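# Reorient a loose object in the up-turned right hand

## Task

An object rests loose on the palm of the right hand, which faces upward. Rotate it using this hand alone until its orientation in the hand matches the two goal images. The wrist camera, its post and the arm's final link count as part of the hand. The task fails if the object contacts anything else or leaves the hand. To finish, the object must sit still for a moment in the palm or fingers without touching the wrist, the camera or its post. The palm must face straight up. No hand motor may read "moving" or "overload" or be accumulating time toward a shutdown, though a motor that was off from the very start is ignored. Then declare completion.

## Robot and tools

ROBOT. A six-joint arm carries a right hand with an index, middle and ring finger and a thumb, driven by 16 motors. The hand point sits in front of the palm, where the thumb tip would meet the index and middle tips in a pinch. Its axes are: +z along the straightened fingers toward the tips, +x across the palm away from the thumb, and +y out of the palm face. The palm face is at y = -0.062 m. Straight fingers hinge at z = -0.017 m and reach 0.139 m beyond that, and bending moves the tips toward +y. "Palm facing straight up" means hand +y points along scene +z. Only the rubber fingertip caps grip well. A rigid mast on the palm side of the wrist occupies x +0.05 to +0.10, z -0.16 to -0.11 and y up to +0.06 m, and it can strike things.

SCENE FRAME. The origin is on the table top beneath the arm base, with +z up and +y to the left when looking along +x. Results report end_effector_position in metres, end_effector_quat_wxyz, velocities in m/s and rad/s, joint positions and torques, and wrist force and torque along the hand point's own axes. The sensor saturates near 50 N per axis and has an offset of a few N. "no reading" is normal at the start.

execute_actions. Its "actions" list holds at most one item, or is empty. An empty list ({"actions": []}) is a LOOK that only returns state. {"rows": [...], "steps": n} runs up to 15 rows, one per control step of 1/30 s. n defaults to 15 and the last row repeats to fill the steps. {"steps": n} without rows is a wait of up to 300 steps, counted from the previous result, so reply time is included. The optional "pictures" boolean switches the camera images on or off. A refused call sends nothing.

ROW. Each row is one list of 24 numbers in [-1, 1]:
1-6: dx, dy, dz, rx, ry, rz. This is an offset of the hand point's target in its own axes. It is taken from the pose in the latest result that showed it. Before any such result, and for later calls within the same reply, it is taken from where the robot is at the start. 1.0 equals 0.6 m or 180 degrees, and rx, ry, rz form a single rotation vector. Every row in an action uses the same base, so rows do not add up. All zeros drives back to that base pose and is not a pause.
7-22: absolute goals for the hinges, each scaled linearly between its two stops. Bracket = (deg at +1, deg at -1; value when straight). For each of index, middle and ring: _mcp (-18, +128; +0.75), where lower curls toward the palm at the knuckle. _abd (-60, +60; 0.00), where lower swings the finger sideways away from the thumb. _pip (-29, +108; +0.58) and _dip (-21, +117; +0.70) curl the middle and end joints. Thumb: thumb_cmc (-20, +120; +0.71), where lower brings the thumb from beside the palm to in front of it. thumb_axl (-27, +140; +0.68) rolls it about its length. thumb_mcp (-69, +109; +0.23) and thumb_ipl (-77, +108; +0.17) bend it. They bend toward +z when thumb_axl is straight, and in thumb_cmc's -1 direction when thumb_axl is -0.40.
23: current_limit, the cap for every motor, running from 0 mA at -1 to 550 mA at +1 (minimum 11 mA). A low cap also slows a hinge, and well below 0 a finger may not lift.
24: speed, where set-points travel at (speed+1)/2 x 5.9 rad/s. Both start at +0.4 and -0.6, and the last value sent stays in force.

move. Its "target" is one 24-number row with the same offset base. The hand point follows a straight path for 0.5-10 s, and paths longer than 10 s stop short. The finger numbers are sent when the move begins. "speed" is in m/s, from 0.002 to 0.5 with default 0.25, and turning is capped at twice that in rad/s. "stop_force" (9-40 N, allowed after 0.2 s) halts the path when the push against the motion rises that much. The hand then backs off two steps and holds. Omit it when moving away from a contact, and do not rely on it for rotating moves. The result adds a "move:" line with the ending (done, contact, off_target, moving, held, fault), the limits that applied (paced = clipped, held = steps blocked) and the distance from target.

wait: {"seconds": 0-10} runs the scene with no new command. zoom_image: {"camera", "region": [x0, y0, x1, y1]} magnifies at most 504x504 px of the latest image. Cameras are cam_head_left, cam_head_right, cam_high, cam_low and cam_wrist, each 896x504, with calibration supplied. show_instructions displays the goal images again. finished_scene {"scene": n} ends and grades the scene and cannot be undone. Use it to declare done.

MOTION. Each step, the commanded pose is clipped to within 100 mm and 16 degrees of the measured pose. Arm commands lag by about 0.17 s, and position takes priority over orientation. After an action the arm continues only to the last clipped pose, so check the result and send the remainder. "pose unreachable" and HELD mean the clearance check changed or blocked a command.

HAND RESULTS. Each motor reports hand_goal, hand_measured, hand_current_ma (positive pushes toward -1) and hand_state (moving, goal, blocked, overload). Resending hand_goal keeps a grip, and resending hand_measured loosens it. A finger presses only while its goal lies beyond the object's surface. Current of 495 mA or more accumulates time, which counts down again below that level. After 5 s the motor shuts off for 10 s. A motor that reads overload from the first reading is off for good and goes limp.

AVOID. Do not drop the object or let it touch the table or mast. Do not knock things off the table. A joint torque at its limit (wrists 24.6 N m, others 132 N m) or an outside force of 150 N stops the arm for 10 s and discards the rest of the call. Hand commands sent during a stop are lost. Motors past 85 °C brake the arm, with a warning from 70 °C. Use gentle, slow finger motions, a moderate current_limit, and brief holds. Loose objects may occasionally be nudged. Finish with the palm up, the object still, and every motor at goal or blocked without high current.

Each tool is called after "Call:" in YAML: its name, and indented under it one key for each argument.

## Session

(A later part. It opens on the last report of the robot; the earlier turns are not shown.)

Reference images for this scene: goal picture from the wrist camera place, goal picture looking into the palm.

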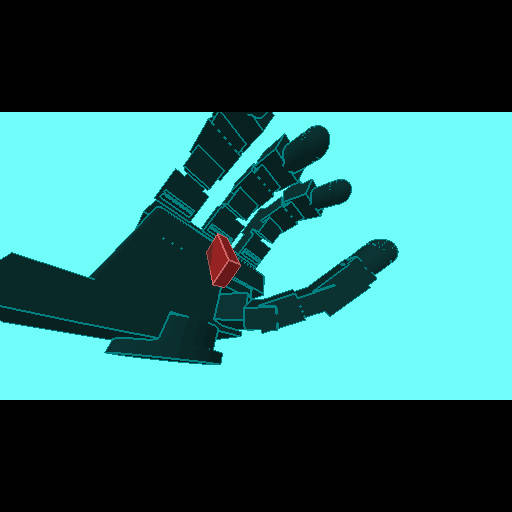

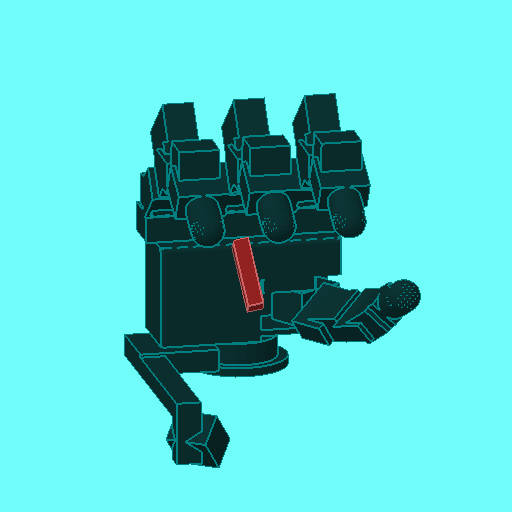

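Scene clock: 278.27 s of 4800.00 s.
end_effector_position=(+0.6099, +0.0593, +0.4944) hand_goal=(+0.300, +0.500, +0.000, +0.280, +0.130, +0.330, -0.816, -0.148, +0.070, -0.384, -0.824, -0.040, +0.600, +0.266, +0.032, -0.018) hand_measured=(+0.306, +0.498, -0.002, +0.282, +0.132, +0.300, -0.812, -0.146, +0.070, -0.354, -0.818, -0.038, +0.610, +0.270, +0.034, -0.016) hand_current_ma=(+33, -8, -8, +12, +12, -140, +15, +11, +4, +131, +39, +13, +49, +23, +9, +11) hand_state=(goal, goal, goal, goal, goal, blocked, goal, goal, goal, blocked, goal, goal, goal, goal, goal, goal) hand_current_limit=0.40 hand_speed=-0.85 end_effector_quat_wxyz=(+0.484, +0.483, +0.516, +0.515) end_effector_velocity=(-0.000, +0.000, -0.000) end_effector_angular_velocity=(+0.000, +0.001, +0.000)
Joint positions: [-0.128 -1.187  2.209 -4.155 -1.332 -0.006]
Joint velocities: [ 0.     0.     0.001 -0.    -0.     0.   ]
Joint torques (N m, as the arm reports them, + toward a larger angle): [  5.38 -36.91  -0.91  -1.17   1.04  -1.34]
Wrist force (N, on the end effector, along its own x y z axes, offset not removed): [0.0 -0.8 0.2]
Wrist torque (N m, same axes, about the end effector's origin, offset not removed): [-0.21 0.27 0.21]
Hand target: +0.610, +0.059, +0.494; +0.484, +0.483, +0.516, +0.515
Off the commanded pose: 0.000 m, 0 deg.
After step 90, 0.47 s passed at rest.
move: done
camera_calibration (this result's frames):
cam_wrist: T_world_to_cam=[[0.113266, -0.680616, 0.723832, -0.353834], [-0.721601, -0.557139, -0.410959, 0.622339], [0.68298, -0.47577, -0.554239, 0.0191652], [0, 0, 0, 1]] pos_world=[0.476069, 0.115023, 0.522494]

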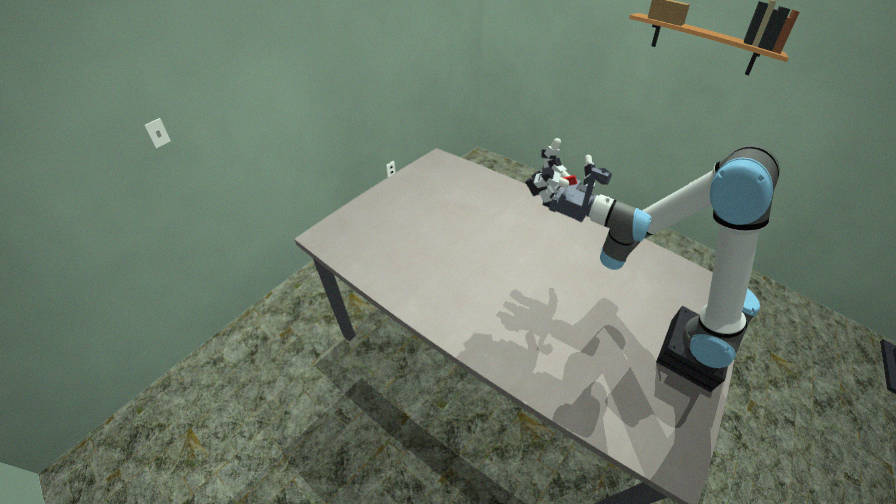

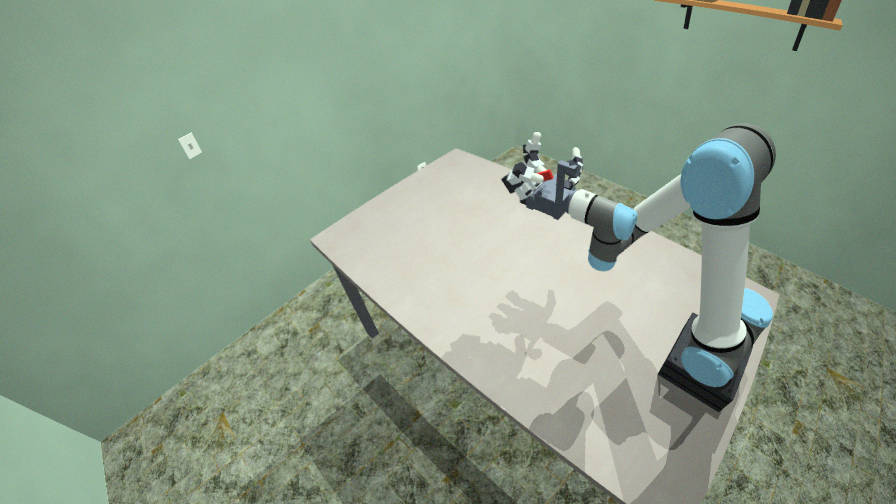

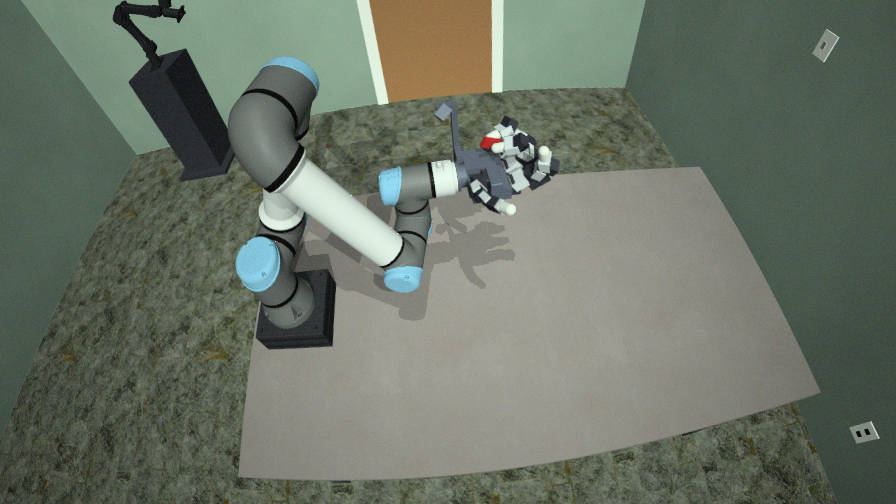

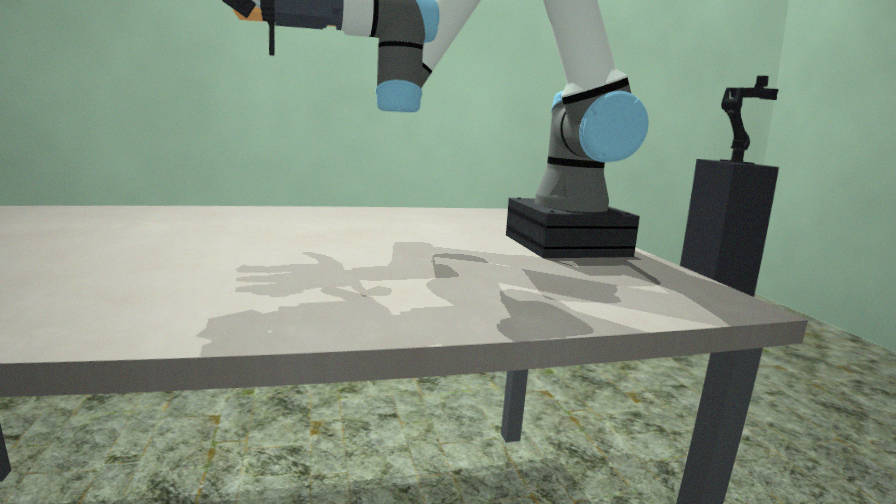

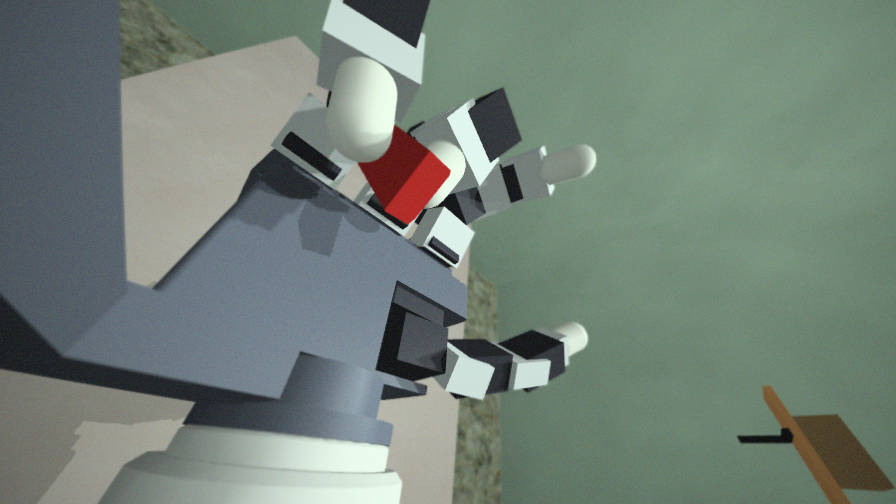

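Call:
move:
  target: [0,0,0,0,0,0,0.3,0.5,0,0.28,0.13,0.34,-0.816,-0.105,0.07,-0.385,-0.825,-0.04,0.6,0.266,0.032,-0.018,0.4,-0.92]

Call:
zoom_image:
  camera: "cam_wrist"
  region: [280, 80, 500, 300]

Scene clock: 288.90 s of 4800.00 s.
end_effector_position=(+0.6099, +0.0593, +0.4944) hand_goal=(+0.300, +0.500, +0.000, +0.280, +0.130, +0.340, -0.816, -0.104, +0.070, -0.384, -0.824, -0.040, +0.600, +0.266, +0.032, -0.018) hand_measured=(+0.306, +0.498, -0.002, +0.282, +0.132, +0.308, -0.812, -0.112, +0.072, -0.356, -0.814, -0.034, +0.610, +0.270, +0.034, -0.016) hand_current_ma=(+34, -8, -8, +12, +13, -156, +15, -43, +8, +122, +63, +30, +49, +23, +9, +11) hand_state=(goal, goal, goal, goal, goal, blocked, goal, goal, goal, blocked, goal, goal, goal, goal, goal, goal) hand_current_limit=0.40 hand_speed=-0.92 end_effector_quat_wxyz=(+0.484, +0.483, +0.516, +0.515) end_effector_velocity=(-0.000, +0.000, -0.001) end_effector_angular_velocity=(+0.000, +0.002, +0.000)
Joint positions: [-0.128 -1.187  2.209 -4.155 -1.332 -0.006]
Joint velocities: [-0.    -0.     0.002 -0.     0.     0.   ]
Joint torques (N m, as the arm reports them, + toward a larger angle): [  5.13 -37.01  -0.41  -1.25   1.05  -1.38]
Wrist force (N, on the end effector, along its own x y z axes, offset not removed): [-0.3 -0.4 0.4]
Wrist torque (N m, same axes, about the end effector's origin, offset not removed): [0.00 0.13 0.19]
Hand target: +0.610, +0.059, +0.494; +0.484, +0.483, +0.516, +0.515
Off the commanded pose: 0.000 m, 0 deg.
After step 90, 6.93 s passed at rest.
move: done
camera_calibration (this result's frames):
cam_wrist: T_world_to_cam=[[0.113266, -0.680616, 0.723832, -0.353834], [-0.721602, -0.557139, -0.410958, 0.622339], [0.68298, -0.47577, -0.554239, 0.0191653], [0, 0, 0, 1]] pos_world=[0.476069, 0.115023, 0.522494]

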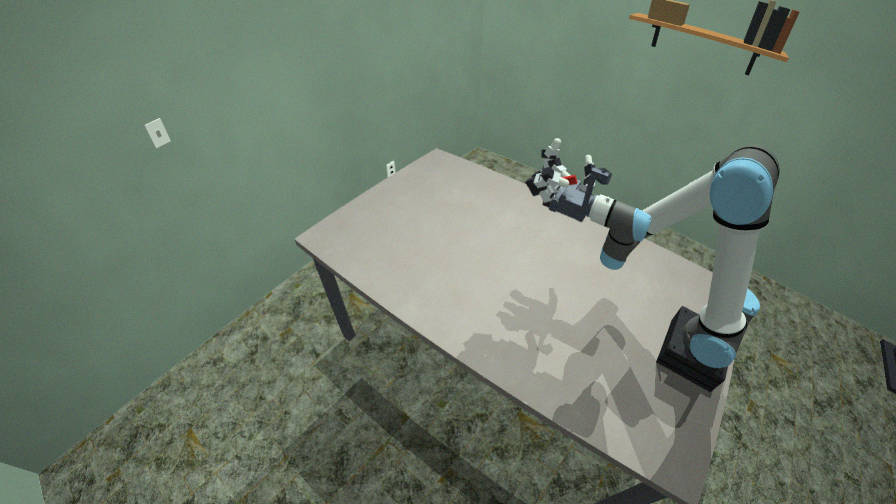

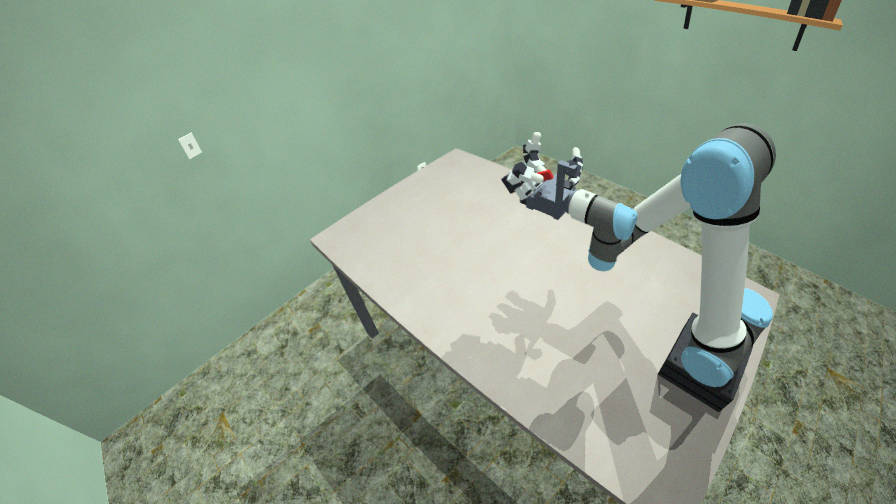

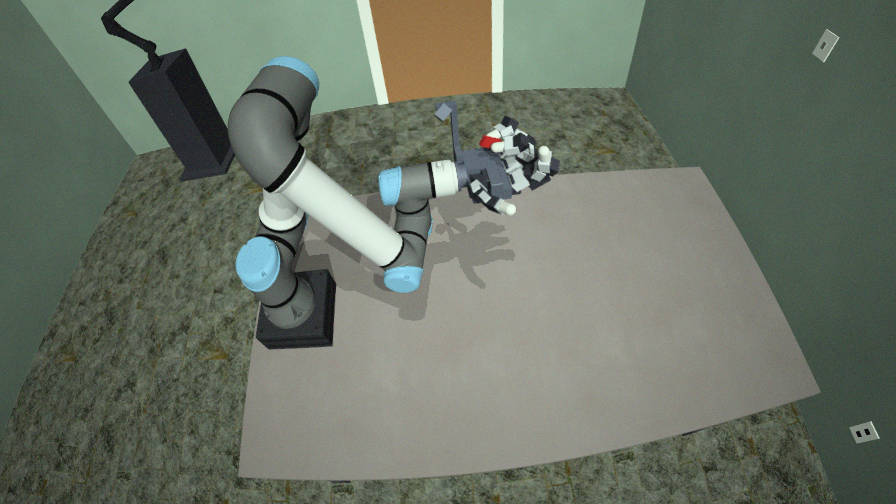

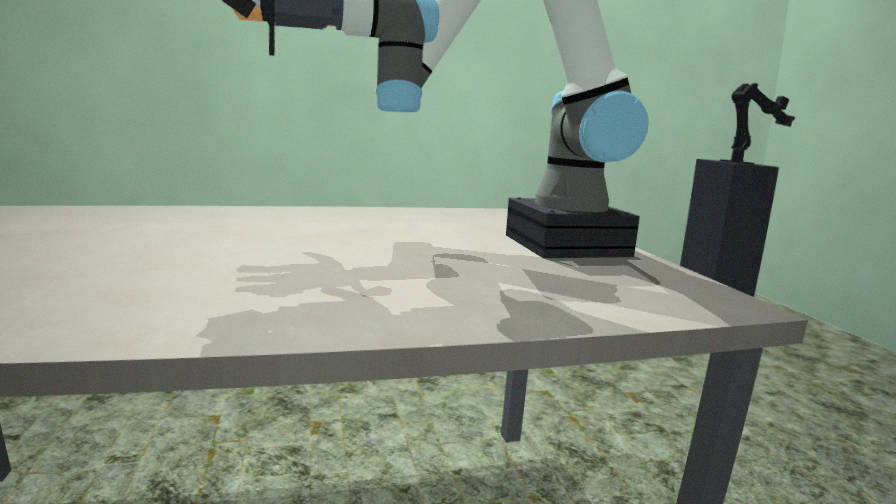

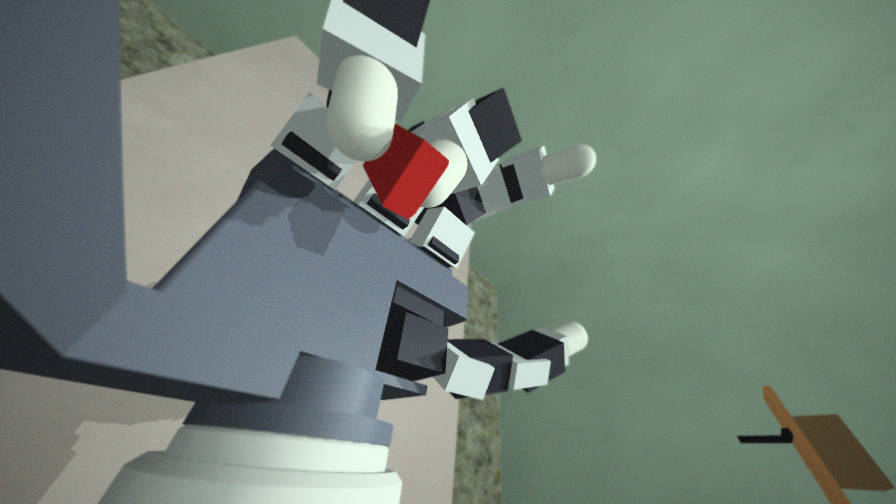

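Region (280, 80, 500, 300) of cam_wrist's 896x504 image, scaled by 2.291, with more detail than that image has.

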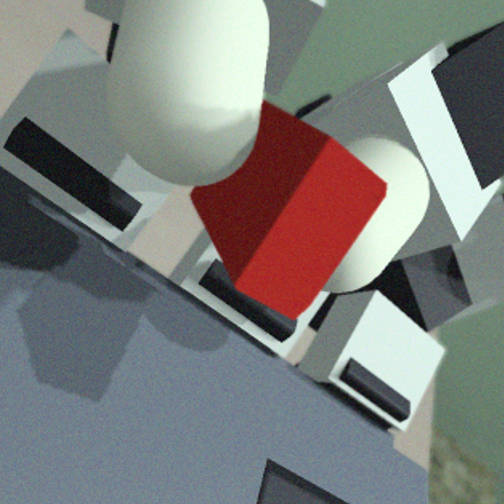

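Call:
execute_actions:
  actions: []

Call:
show_instructions:

Call:
zoom_image:
  camera: "cam_wrist"
  region: [280, 80, 500, 300]

Scene clock: 297.07 s of 4800.00 s.
end_effector_position=(+0.6099, +0.0593, +0.4944) hand_goal=(+0.300, +0.500, +0.000, +0.280, +0.130, +0.340, -0.816, -0.104, +0.070, -0.384, -0.824, -0.040, +0.600, +0.266, +0.032, -0.018) hand_measured=(+0.306, +0.498, -0.002, +0.282, +0.132, +0.308, -0.812, -0.112, +0.072, -0.356, -0.814, -0.034, +0.610, +0.270, +0.034, -0.016) hand_current_ma=(+33, -8, -8, +12, +13, -156, +15, -43, +8, +122, +63, +30, +49, +23, +9, +11) hand_state=(goal, goal, goal, goal, goal, blocked, goal, goal, goal, blocked, goal, goal, goal, goal, goal, goal) hand_current_limit=0.40 hand_speed=-0.92 end_effector_quat_wxyz=(+0.484, +0.483, +0.516, +0.515) end_effector_velocity=(+0.000, -0.000, -0.001) end_effector_angular_velocity=(+0.000, +0.001, +0.000)
Joint positions: [-0.128 -1.187  2.209 -4.155 -1.332 -0.006]
Joint velocities: [-0.     0.001 -0.    -0.     0.    -0.   ]
Joint torques (N m, as the arm reports them, + toward a larger angle): [  5.25 -36.73   0.03  -1.22   1.    -1.32]
Wrist force (N, on the end effector, along its own x y z axes, offset not removed): [-1.8 -0.4 -0.6]
Wrist torque (N m, same axes, about the end effector's origin, offset not removed): [-0.05 0.36 0.03]
Hand target: +0.610, +0.059, +0.494; +0.484, +0.483, +0.516, +0.515
Off the commanded pose: 0.000 m, 0 deg.
Steps of this call (steps 1 to 90: nothing new was sent; then 5.17 s passed at rest). Readings (end_effector_position | what the end effector reports):
1: (+0.6099, +0.0593, +0.4944) | hand_goal=(+0.300, +0.500, +0.000, +0.280, +0.130, +0.340, -0.816, -0.104, +0.070, -0.384, -0.824, -0.040, +0.600, +0.266, +0.032, -0.018) hand_measured=(+0.306, +0.498, -0.002, +0.282, +0.132, +0.308, -0.812, -0.112, +0.072, -0.356, -0.814, -0.034, +0.610, +0.270, +0.034, -0.016) hand_current_ma=(+33, -8, -8, +12, +13, -156, +15, -43, +8, +122, +63, +30, +49, +23, +9, +11) hand_state=(goal, goal, goal, goal, goal, blocked, goal, goal, goal, blocked, goal, goal, goal, goal, goal, goal) hand_current_limit=0.40 hand_speed=-0.92
2: (+0.6099, +0.0593, +0.4944) | hand_goal=(+0.300, +0.500, +0.000, +0.280, +0.130, +0.340, -0.816, -0.104, +0.070, -0.384, -0.824, -0.040, +0.600, +0.266, +0.032, -0.018) hand_measured=(+0.306, +0.498, -0.002, +0.282, +0.132, +0.308, -0.812, -0.112, +0.072, -0.356, -0.814, -0.034, +0.610, +0.270, +0.034, -0.016) hand_current_ma=(+34, -8, -8, +12, +13, -156, +15, -43, +8, +122, +63, +30, +49, +23, +9, +11) hand_state=(goal, goal, goal, goal, goal, blocked, goal, goal, goal, blocked, goal, goal, goal, goal, goal, goal) hand_current_limit=0.40 hand_speed=-0.92
4: (+0.6099, +0.0593, +0.4944) | hand_goal=(+0.300, +0.500, +0.000, +0.280, +0.130, +0.340, -0.816, -0.104, +0.070, -0.384, -0.824, -0.040, +0.600, +0.266, +0.032, -0.018) hand_measured=(+0.306, +0.498, -0.002, +0.282, +0.132, +0.308, -0.812, -0.112, +0.072, -0.356, -0.814, -0.034, +0.610, +0.270, +0.034, -0.016) hand_current_ma=(+34, -8, -8, +12, +13, -156, +15, -43, +8, +122, +63, +30, +49, +23, +9, +11) hand_state=(goal, goal, goal, goal, goal, blocked, goal, goal, goal, blocked, goal, goal, goal, goal, goal, goal) hand_current_limit=0.40 hand_speed=-0.92
8: (+0.6099, +0.0593, +0.4944) | hand_goal=(+0.300, +0.500, +0.000, +0.280, +0.130, +0.340, -0.816, -0.104, +0.070, -0.384, -0.824, -0.040, +0.600, +0.266, +0.032, -0.018) hand_measured=(+0.306, +0.498, -0.002, +0.282, +0.132, +0.308, -0.812, -0.112, +0.072, -0.356, -0.814, -0.034, +0.610, +0.270, +0.034, -0.016) hand_current_ma=(+34, -8, -8, +12, +13, -156, +15, -43, +8, +122, +63, +30, +49, +23, +9, +11) hand_state=(goal, goal, goal, goal, goal, blocked, goal, goal, goal, blocked, goal, goal, goal, goal, goal, goal) hand_current_limit=0.40 hand_speed=-0.92
90: the state above
camera_calibration (this result's frames):
cam_wrist: T_world_to_cam=[[0.113266, -0.680616, 0.723832, -0.353834], [-0.721602, -0.557139, -0.410959, 0.622339], [0.68298, -0.47577, -0.554239, 0.0191653], [0, 0, 0, 1]] pos_world=[0.476069, 0.115023, 0.522494]

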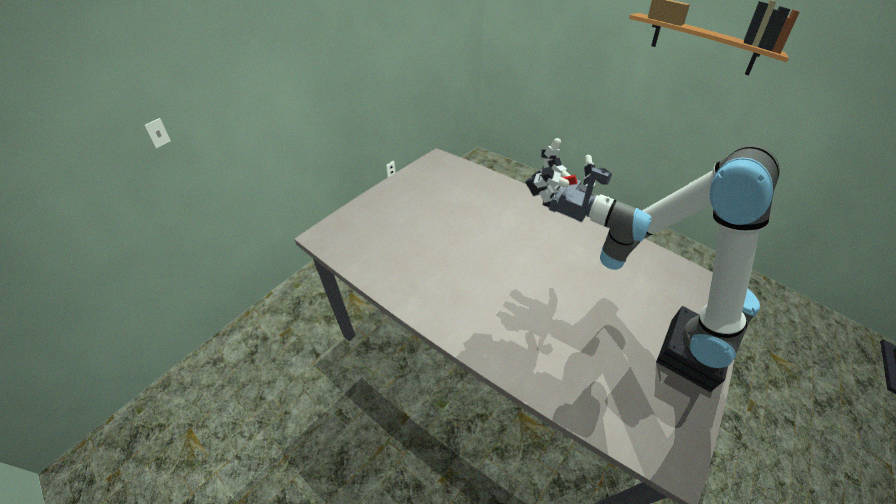

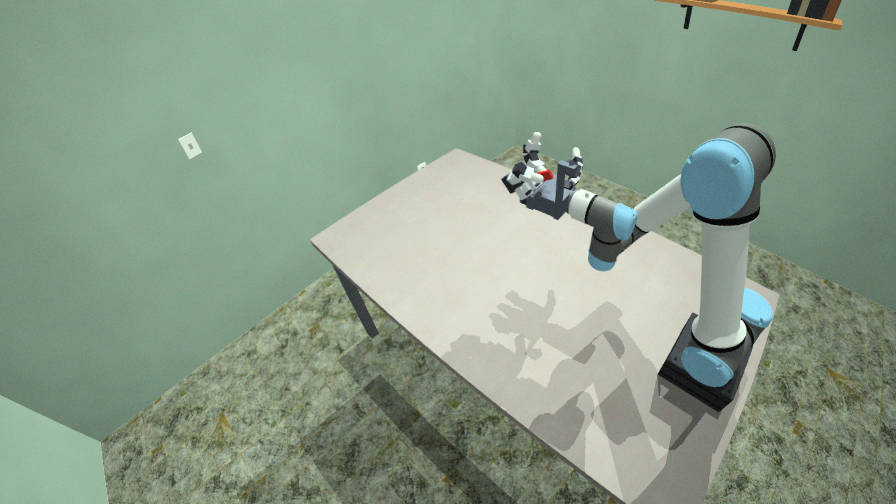

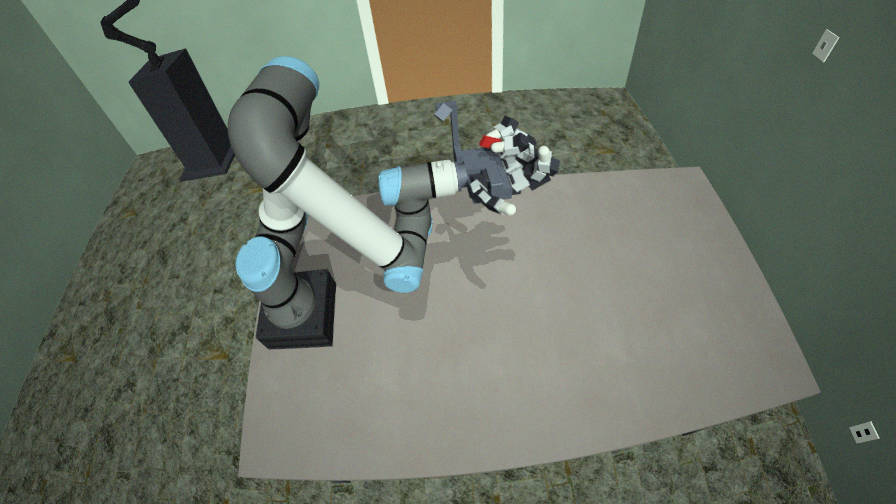

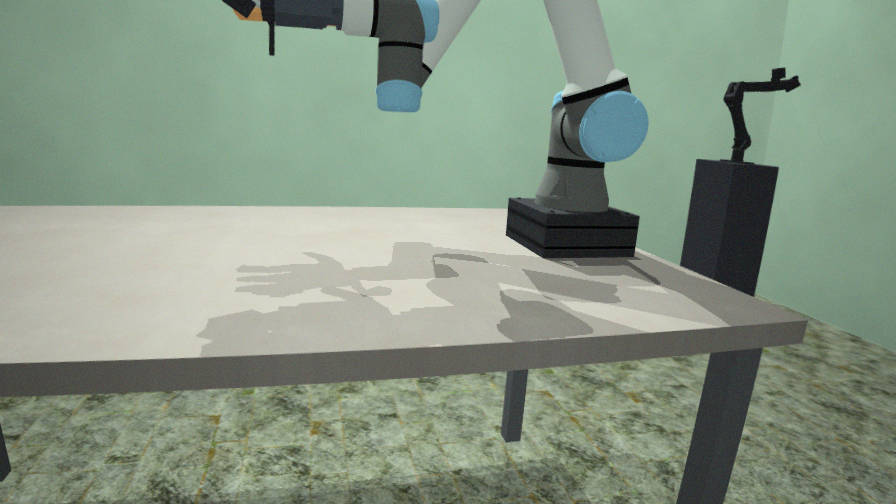

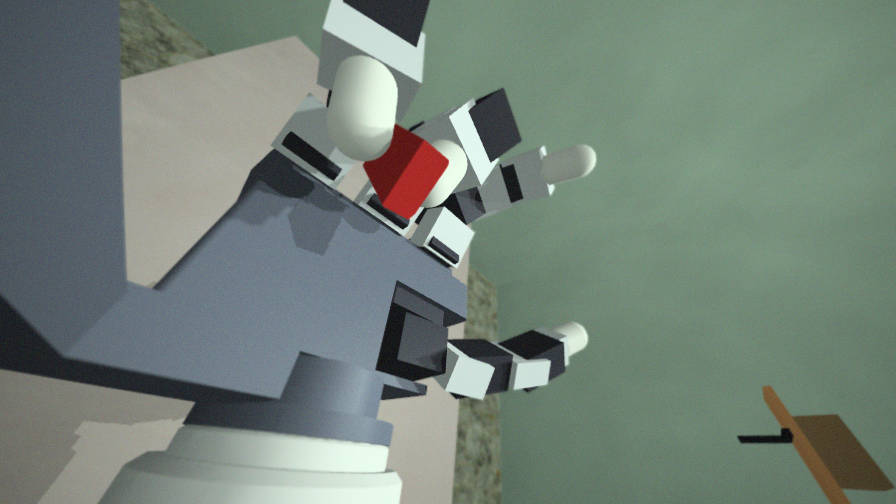

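Reference images for this scene: goal picture from the wrist camera place, goal picture looking into the palm.

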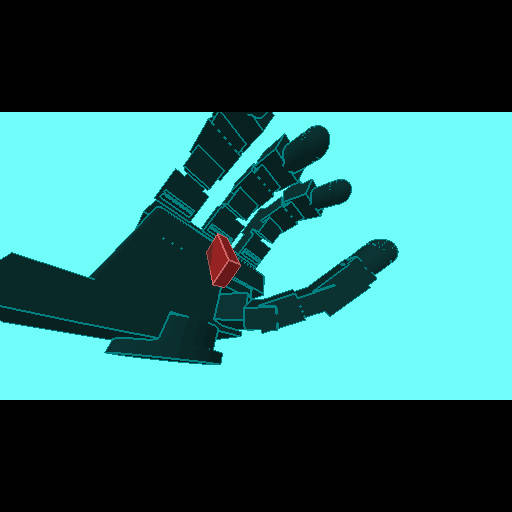

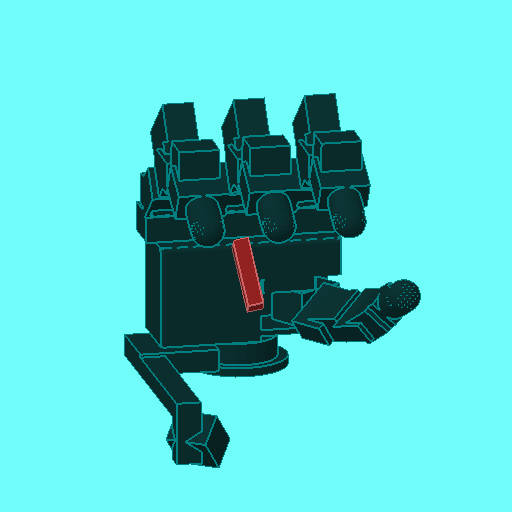

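Region (280, 80, 500, 300) of cam_wrist's 896x504 image, scaled by 2.291, with more detail than that image has.

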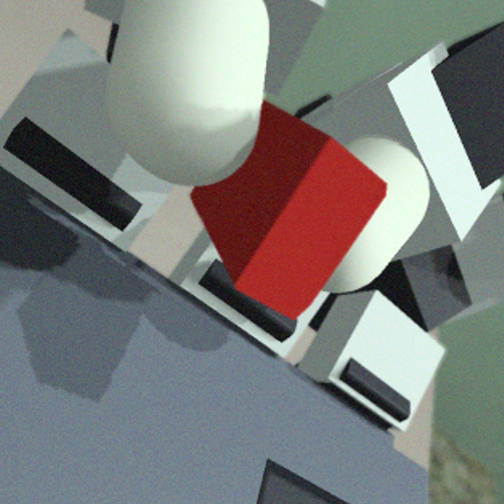

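Call:
finished_scene:
  scene: 2

The scene is finished: the task was done.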